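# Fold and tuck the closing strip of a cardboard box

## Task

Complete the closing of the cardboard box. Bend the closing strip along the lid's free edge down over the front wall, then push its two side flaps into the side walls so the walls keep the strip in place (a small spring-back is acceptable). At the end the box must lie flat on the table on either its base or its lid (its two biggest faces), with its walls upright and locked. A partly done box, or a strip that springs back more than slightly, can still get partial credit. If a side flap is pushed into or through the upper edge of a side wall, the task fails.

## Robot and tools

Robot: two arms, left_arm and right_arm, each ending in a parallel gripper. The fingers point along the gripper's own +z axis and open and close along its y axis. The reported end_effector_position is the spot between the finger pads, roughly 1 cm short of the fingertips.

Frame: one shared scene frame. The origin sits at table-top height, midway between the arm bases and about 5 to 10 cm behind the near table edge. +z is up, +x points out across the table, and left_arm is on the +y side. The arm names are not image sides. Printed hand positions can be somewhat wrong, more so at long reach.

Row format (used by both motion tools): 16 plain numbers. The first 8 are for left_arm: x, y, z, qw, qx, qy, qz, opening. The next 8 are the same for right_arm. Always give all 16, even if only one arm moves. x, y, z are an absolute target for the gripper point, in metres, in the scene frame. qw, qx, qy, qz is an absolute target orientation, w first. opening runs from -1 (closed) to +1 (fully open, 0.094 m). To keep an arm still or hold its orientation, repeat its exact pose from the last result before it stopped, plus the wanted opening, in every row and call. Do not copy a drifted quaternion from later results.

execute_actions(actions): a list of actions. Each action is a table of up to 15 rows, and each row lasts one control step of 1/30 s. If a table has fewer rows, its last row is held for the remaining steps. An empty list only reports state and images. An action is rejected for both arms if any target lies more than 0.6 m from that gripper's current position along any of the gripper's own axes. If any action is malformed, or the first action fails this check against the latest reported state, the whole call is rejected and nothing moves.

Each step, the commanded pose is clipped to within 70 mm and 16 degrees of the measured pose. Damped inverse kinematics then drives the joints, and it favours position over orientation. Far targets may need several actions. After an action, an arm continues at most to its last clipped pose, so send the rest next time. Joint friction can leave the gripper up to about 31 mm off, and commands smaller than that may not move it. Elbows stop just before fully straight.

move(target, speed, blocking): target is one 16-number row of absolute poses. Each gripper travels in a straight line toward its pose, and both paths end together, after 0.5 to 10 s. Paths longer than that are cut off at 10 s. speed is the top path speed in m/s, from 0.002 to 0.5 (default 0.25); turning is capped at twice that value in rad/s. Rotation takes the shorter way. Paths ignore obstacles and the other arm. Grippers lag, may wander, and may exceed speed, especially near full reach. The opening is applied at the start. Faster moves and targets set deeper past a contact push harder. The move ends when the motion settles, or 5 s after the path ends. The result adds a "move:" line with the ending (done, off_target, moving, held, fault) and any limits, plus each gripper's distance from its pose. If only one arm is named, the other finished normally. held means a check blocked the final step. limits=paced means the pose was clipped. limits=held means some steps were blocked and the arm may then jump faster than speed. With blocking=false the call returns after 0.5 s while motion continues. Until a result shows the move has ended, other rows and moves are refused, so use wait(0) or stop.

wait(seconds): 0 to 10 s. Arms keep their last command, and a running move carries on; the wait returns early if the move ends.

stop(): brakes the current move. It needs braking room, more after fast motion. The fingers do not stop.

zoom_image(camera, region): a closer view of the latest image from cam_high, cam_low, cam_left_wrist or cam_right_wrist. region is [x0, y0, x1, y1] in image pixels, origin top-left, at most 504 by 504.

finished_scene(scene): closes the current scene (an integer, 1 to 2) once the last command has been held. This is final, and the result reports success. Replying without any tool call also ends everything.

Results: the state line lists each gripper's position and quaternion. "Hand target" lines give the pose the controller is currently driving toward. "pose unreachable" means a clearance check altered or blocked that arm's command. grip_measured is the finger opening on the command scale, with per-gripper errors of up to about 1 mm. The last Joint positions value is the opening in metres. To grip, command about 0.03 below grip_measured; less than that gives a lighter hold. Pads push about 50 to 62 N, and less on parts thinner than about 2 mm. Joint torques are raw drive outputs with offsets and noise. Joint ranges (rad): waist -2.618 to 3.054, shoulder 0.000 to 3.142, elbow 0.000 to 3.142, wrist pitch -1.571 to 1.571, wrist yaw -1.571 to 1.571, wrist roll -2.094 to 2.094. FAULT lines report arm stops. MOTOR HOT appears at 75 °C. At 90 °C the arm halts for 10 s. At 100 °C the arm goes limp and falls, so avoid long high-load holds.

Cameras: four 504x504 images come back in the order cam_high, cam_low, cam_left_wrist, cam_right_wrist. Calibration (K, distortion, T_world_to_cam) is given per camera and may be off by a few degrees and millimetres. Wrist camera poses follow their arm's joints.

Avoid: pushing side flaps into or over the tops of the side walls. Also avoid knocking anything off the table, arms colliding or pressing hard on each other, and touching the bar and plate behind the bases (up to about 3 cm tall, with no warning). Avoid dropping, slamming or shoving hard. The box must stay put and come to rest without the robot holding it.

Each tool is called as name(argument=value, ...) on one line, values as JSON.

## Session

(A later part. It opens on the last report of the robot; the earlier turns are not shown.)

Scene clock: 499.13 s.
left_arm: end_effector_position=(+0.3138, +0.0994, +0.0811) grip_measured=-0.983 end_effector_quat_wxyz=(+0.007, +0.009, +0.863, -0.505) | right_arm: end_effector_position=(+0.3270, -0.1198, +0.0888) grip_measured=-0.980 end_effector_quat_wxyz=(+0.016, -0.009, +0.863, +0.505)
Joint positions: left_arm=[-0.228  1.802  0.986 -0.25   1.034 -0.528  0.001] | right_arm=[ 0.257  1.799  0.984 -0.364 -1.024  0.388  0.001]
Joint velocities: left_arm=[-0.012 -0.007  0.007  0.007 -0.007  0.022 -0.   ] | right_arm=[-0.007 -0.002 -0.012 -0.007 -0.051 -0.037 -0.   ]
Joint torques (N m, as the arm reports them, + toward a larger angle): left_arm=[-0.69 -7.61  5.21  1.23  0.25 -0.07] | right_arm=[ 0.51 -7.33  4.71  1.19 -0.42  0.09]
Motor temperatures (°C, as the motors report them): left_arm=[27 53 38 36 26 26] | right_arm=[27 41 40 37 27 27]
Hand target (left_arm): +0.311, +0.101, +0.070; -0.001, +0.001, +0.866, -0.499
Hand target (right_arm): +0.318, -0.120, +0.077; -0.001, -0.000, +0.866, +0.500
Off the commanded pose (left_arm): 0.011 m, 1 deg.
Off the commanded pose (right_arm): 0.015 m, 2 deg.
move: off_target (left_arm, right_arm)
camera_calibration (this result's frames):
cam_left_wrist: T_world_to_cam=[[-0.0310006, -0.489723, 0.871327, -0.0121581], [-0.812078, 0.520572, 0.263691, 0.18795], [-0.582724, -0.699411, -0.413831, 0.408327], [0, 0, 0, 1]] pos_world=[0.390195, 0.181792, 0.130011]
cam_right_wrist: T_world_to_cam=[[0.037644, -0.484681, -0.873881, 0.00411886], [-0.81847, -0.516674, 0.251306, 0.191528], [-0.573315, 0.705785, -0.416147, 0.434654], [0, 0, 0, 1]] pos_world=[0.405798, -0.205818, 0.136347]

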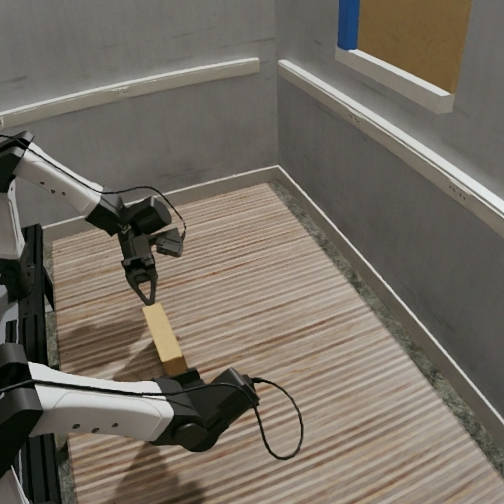

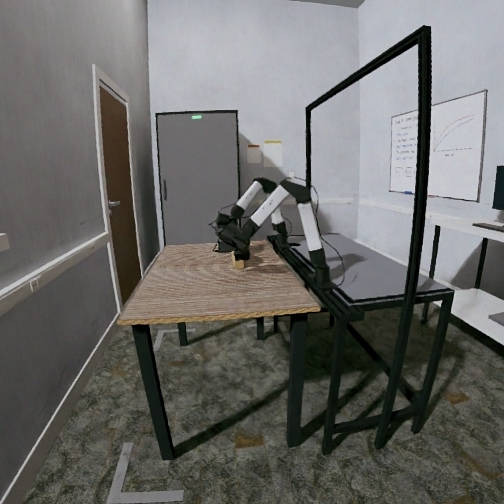

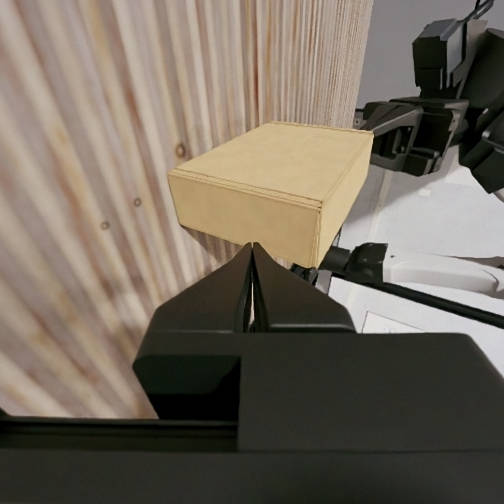

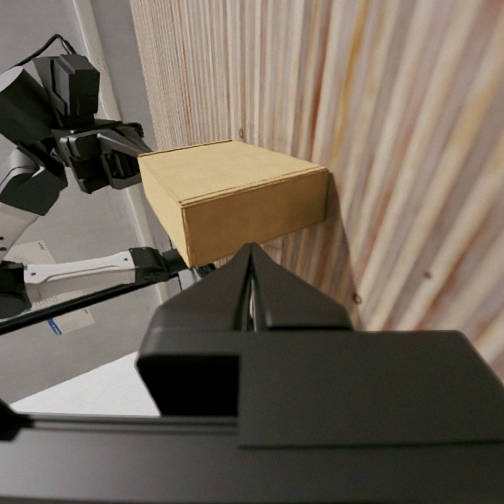

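Closed neatly. Squeeze and arc.

execute_actions(actions=[[[0.31,0.08,0.072,0,0,0.866,-0.5,-1, 0.316,-0.10,0.079,0,0,0.866,0.5,-1]],[[0.31,0.065,0.072,0,0,0.866,-0.5,-1, 0.316,-0.086,0.079,0,0,0.866,0.5,-1]],[[0.298,0.065,0.078,0,0,0.866,-0.5,-1, 0.304,-0.086,0.083,0,0,0.866,0.5,-1]],[[0.285,0.065,0.08,0,0,0.866,-0.5,-1, 0.291,-0.086,0.085,0,0,0.866,0.5,-1]],[[0.27,0.065,0.078,0,0,0.866,-0.5,-1, 0.276,-0.086,0.083,0,0,0.866,0.5,-1]],[[0.255,0.065,0.072,0,0,0.866,-0.5,-1, 0.261,-0.086,0.077,0,0,0.866,0.5,-1]]])

Scene clock: 506.67 s.
left_arm: end_effector_position=(+0.2570, +0.0764, +0.0543) grip_measured=-0.984 end_effector_quat_wxyz=(-0.015, -0.028, +0.881, -0.472) | right_arm: end_effector_position=(+0.2684, -0.0946, +0.0688) grip_measured=-0.981 end_effector_quat_wxyz=(-0.001, +0.019, +0.877, +0.480)
Joint positions: left_arm=[-0.384  1.683  0.744 -0.019  0.891 -0.778  0.001] | right_arm=[ 0.408  1.643  0.714 -0.103 -0.906  0.65   0.001]
Joint velocities: left_arm=[ 0.007 -0.002 -0.017  0.007 -0.051  0.007 -0.   ] | right_arm=[ 0.027  0.002 -0.002  0.007 -0.037  0.051 -0.   ]
Joint torques (N m, as the arm reports them, + toward a larger angle): left_arm=[-2.12 -9.67  5.78  1.79  0.64 -0.1 ] | right_arm=[ 1.93 -7.57  5.29  1.78 -0.71  0.1 ]
Motor temperatures (°C, as the motors report them): left_arm=[27 52 38 37 27 26] | right_arm=[27 41 40 37 27 27]
Hand target (left_arm): +0.254, +0.065, +0.072; -0.002, +0.002, +0.867, -0.498
Hand target (right_arm): +0.261, -0.086, +0.077; -0.001, -0.000, +0.866, +0.500
Off the commanded pose (left_arm): 0.021 m, 5 deg.
Off the commanded pose (right_arm): 0.014 m, 3 deg.
camera_calibration (this result's frames):
cam_left_wrist: T_world_to_cam=[[0.0550662, -0.553566, 0.830983, -0.0168772], [-0.80987, 0.462024, 0.361448, 0.159472], [-0.584019, -0.692892, -0.422875, 0.348457], [0, 0, 0, 1]] pos_world=[0.333586, 0.158421, 0.103738]
cam_right_wrist: T_world_to_cam=[[-0.0281278, -0.532523, -0.845948, 0.0122422], [-0.818489, -0.473547, 0.325312, 0.16058], [-0.573833, 0.70155, -0.422545, 0.375183], [0, 0, 0, 1]] pos_world=[0.34707, -0.180648, 0.116649]

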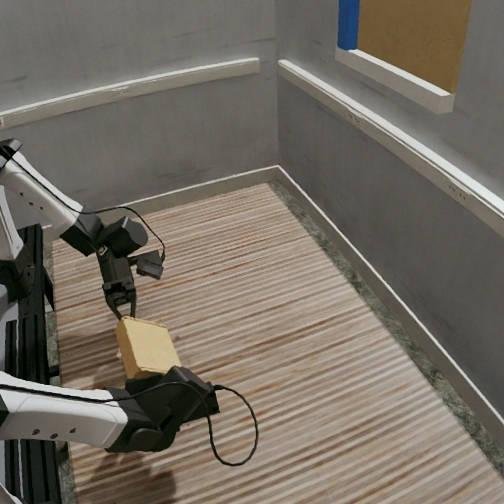

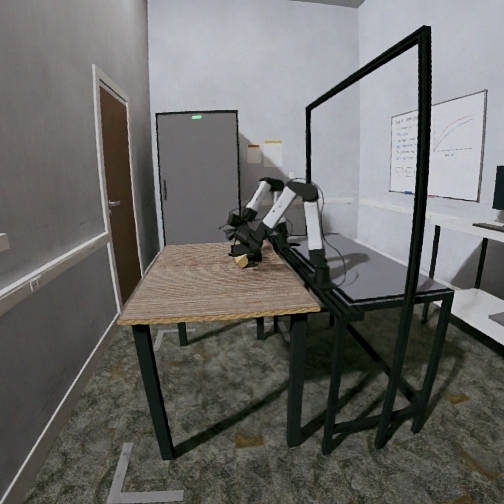

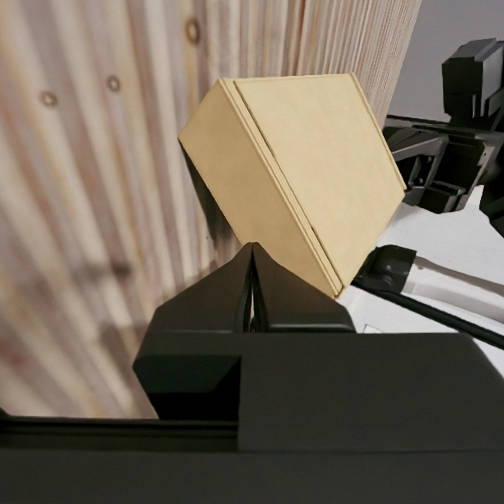

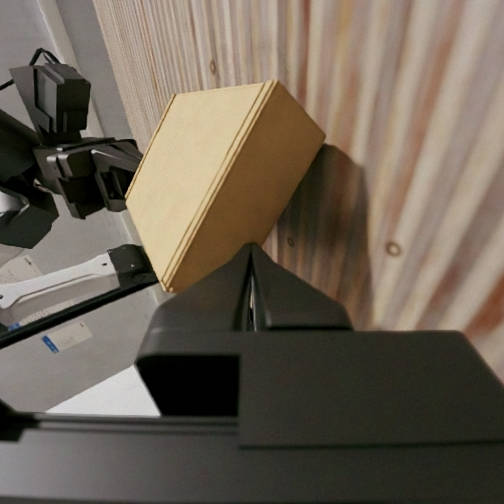

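execute_actions(actions=[[[0.248,0.065,0.055,0,0,0.866,-0.5,-1, 0.254,-0.086,0.058,0,0,0.866,0.5,-1]],[[0.243,0.065,0.042,0,0,0.866,-0.5,-1, 0.249,-0.086,0.045,0,0,0.866,0.5,-1]],[[0.24,0.065,0.03,0,0,0.866,-0.5,-1, 0.246,-0.086,0.033,0,0,0.866,0.5,-1]],[[0.238,0.065,0.02,0,0,0.866,-0.5,-1, 0.244,-0.086,0.023,0,0,0.866,0.5,-1]]])

Scene clock: 514.43 s.
left_arm: end_effector_position=(+0.2427, +0.0754, +0.0157) grip_measured=-0.984 end_effector_quat_wxyz=(+0.002, -0.020, +0.878, -0.478) | right_arm: end_effector_position=(+0.2541, -0.0953, +0.0196) grip_measured=-0.981 end_effector_quat_wxyz=(+0.011, +0.017, +0.878, +0.478)
Joint positions: left_arm=[-0.416  1.773  0.6    0.287  0.866 -0.82   0.001] | right_arm=[ 0.432  1.765  0.564  0.213 -0.878  0.683  0.001]
Joint velocities: left_arm=[-0.007  0.007 -0.012  0.007 -0.037 -0.037 -0.001] | right_arm=[-0.007 -0.017 -0.017 -0.007  0.066 -0.037  0.001]
Joint torques (N m, as the arm reports them, + toward a larger angle): left_arm=[-2.07 -6.14  4.99  1.92  0.62 -0.14] | right_arm=[ 1.88 -5.61  4.19  1.93 -0.83  0.  ]
Motor temperatures (°C, as the motors report them): left_arm=[27 52 38 39 27 26] | right_arm=[27 41 40 38 28 27]
Hand target (left_arm): +0.238, +0.066, +0.020; -0.001, +0.001, +0.867, -0.498
Hand target (right_arm): +0.244, -0.086, +0.023; -0.001, -0.001, +0.867, +0.499
Off the commanded pose (left_arm): 0.012 m, 4 deg.
Off the commanded pose (right_arm): 0.014 m, 4 deg.
camera_calibration (this result's frames):
cam_left_wrist: T_world_to_cam=[[0.0245349, -0.542529, 0.839679, 0.0219071], [-0.824208, 0.464362, 0.324114, 0.166169], [-0.565756, -0.700022, -0.435763, 0.319358], [0, 0, 0, 1]] pos_world=[0.317099, 0.15828, 0.0669118]
cam_right_wrist: T_world_to_cam=[[-0.0135582, -0.537141, -0.843383, -0.0343442], [-0.829508, -0.464931, 0.309444, 0.168439], [-0.55833, 0.703789, -0.439259, 0.343239], [0, 0, 0, 1]] pos_world=[0.330897, -0.181702, 0.0696829]

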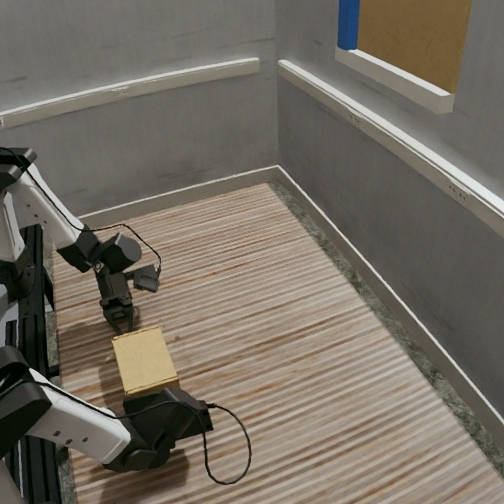

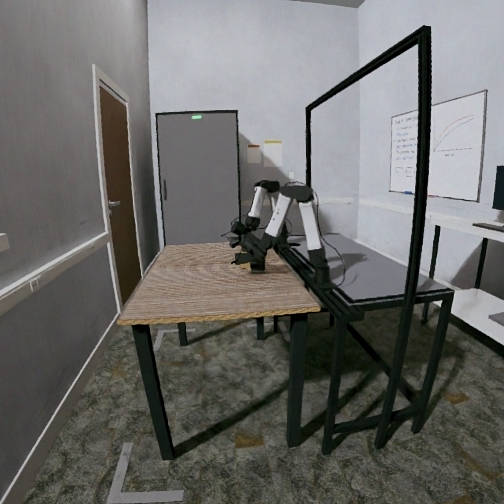

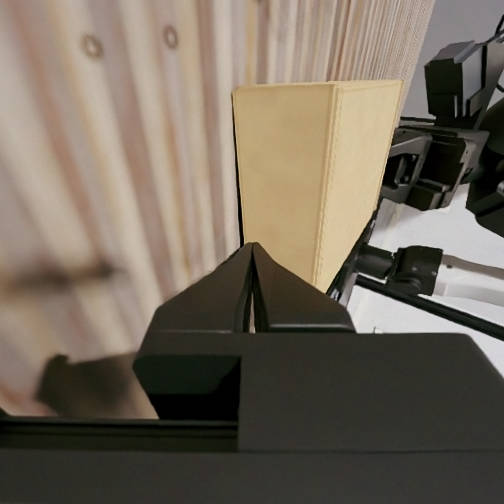

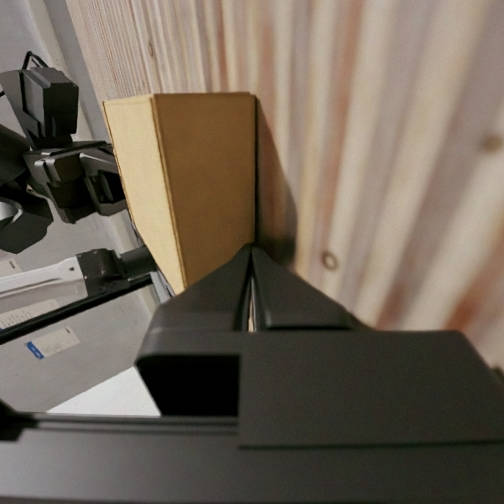

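execute_actions(actions=[[[0.24,0.085,0.02,0,0,0.866,-0.5,-1, 0.25,-0.105,0.023,0,0,0.866,0.5,-1]],[[0.24,0.12,0.035,0,0,0.866,-0.5,-1, 0.25,-0.14,0.04,0,0,0.866,0.5,-1]],[[0.24,0.15,0.08,0,0,0.866,-0.5,-1, 0.25,-0.17,0.085,0,0,0.866,0.5,-1]],[[0.24,0.16,0.13,0,0,0.866,-0.5,-1, 0.25,-0.18,0.13,0,0,0.866,0.5,-1]]])

zoom_image(camera="cam_low", region=[215,225,285,295])

Scene clock: 527.23 s.
left_arm: end_effector_position=(+0.2420, +0.1570, +0.1276) grip_measured=-0.984 end_effector_quat_wxyz=(+0.011, +0.003, +0.866, -0.500) | right_arm: end_effector_position=(+0.2474, -0.1782, +0.1267) grip_measured=-0.981 end_effector_quat_wxyz=(+0.003, +0.001, +0.867, +0.499)
Joint positions: left_arm=[-0.076  1.448  0.837 -0.687  1.074 -0.262  0.001] | right_arm=[ 0.081  1.487  0.842 -0.853 -1.053  0.057  0.001]
Joint velocities: left_arm=[ 0.002  0.002  0.002 -0.3    0.007  0.168 -0.001] | right_arm=[-0.012  0.002  0.002 -0.198 -0.037 -0.125  0.   ]
Joint torques (N m, as the arm reports them, + toward a larger angle): left_arm=[ 0.61 -4.54  8.24  0.66  0.49  0.02] | right_arm=[-0.99 -4.21  8.55  0.52 -0.55 -0.05]
Motor temperatures (°C, as the motors report them): left_arm=[27 50 37 40 27 26] | right_arm=[27 40 39 39 28 27]
Hand target (left_arm): +0.241, +0.159, +0.130; +0.002, -0.002, +0.865, -0.501
Hand target (right_arm): +0.250, -0.180, +0.130; +0.001, +0.001, +0.866, +0.500
Off the commanded pose (left_arm): 0.004 m, 1 deg.
Off the commanded pose (right_arm): 0.005 m, 0 deg.
camera_calibration (this result's frames):
cam_left_wrist: T_world_to_cam=[[-0.0252106, -0.501128, 0.865006, -0.025564], [-0.820401, 0.504805, 0.26854, 0.0912804], [-0.571232, -0.702882, -0.423853, 0.425116], [0, 0, 0, 1]] pos_world=[0.317082, 0.239917, 0.177787]
cam_right_wrist: T_world_to_cam=[[0.00688157, -0.497523, -0.867423, 0.0164372], [-0.812614, -0.508307, 0.2851, 0.0823509], [-0.582761, 0.702919, -0.407793, 0.446803], [0, 0, 0, 1]] pos_world=[0.327186, -0.264029, 0.172983]

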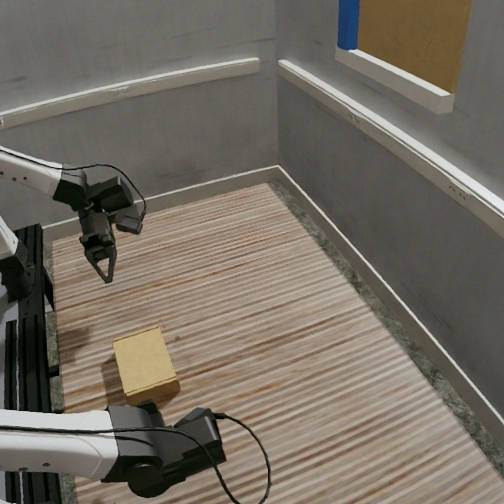

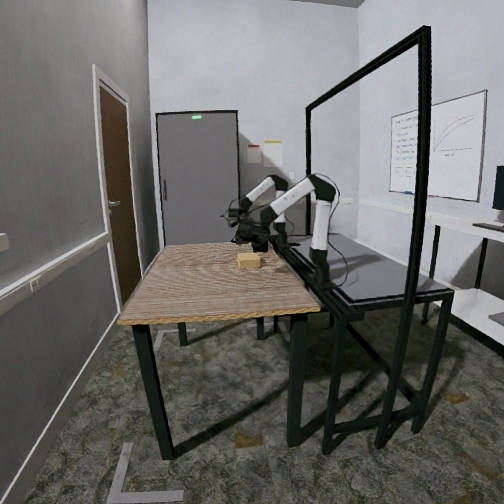

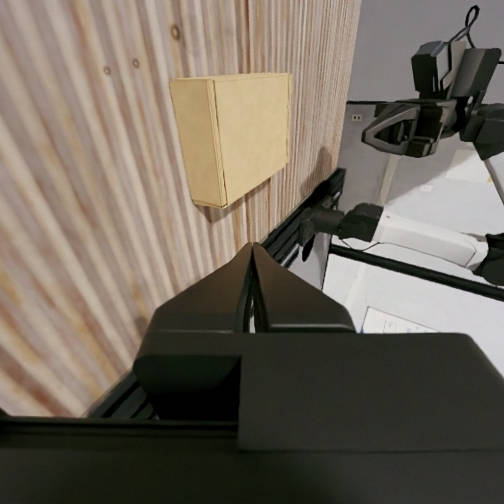

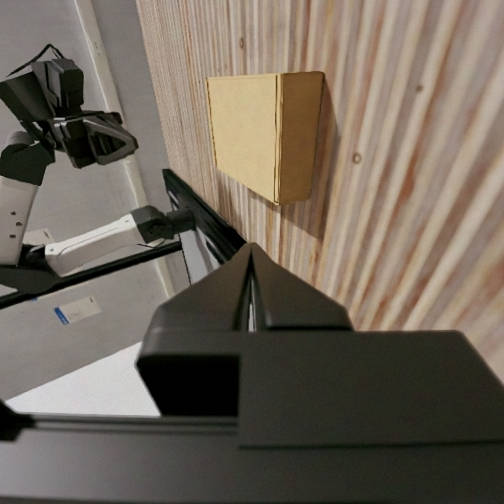

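Region (215, 225, 285, 295) of cam_low's 504x504 image, scaled by 7.200, with more detail than that image has.

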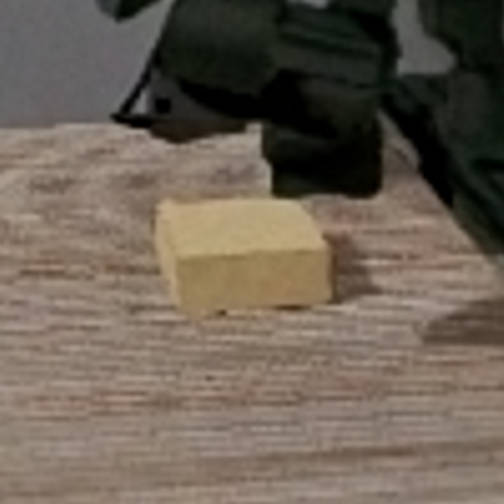

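finished_scene(scene=2)

The scene is finished: the task was done.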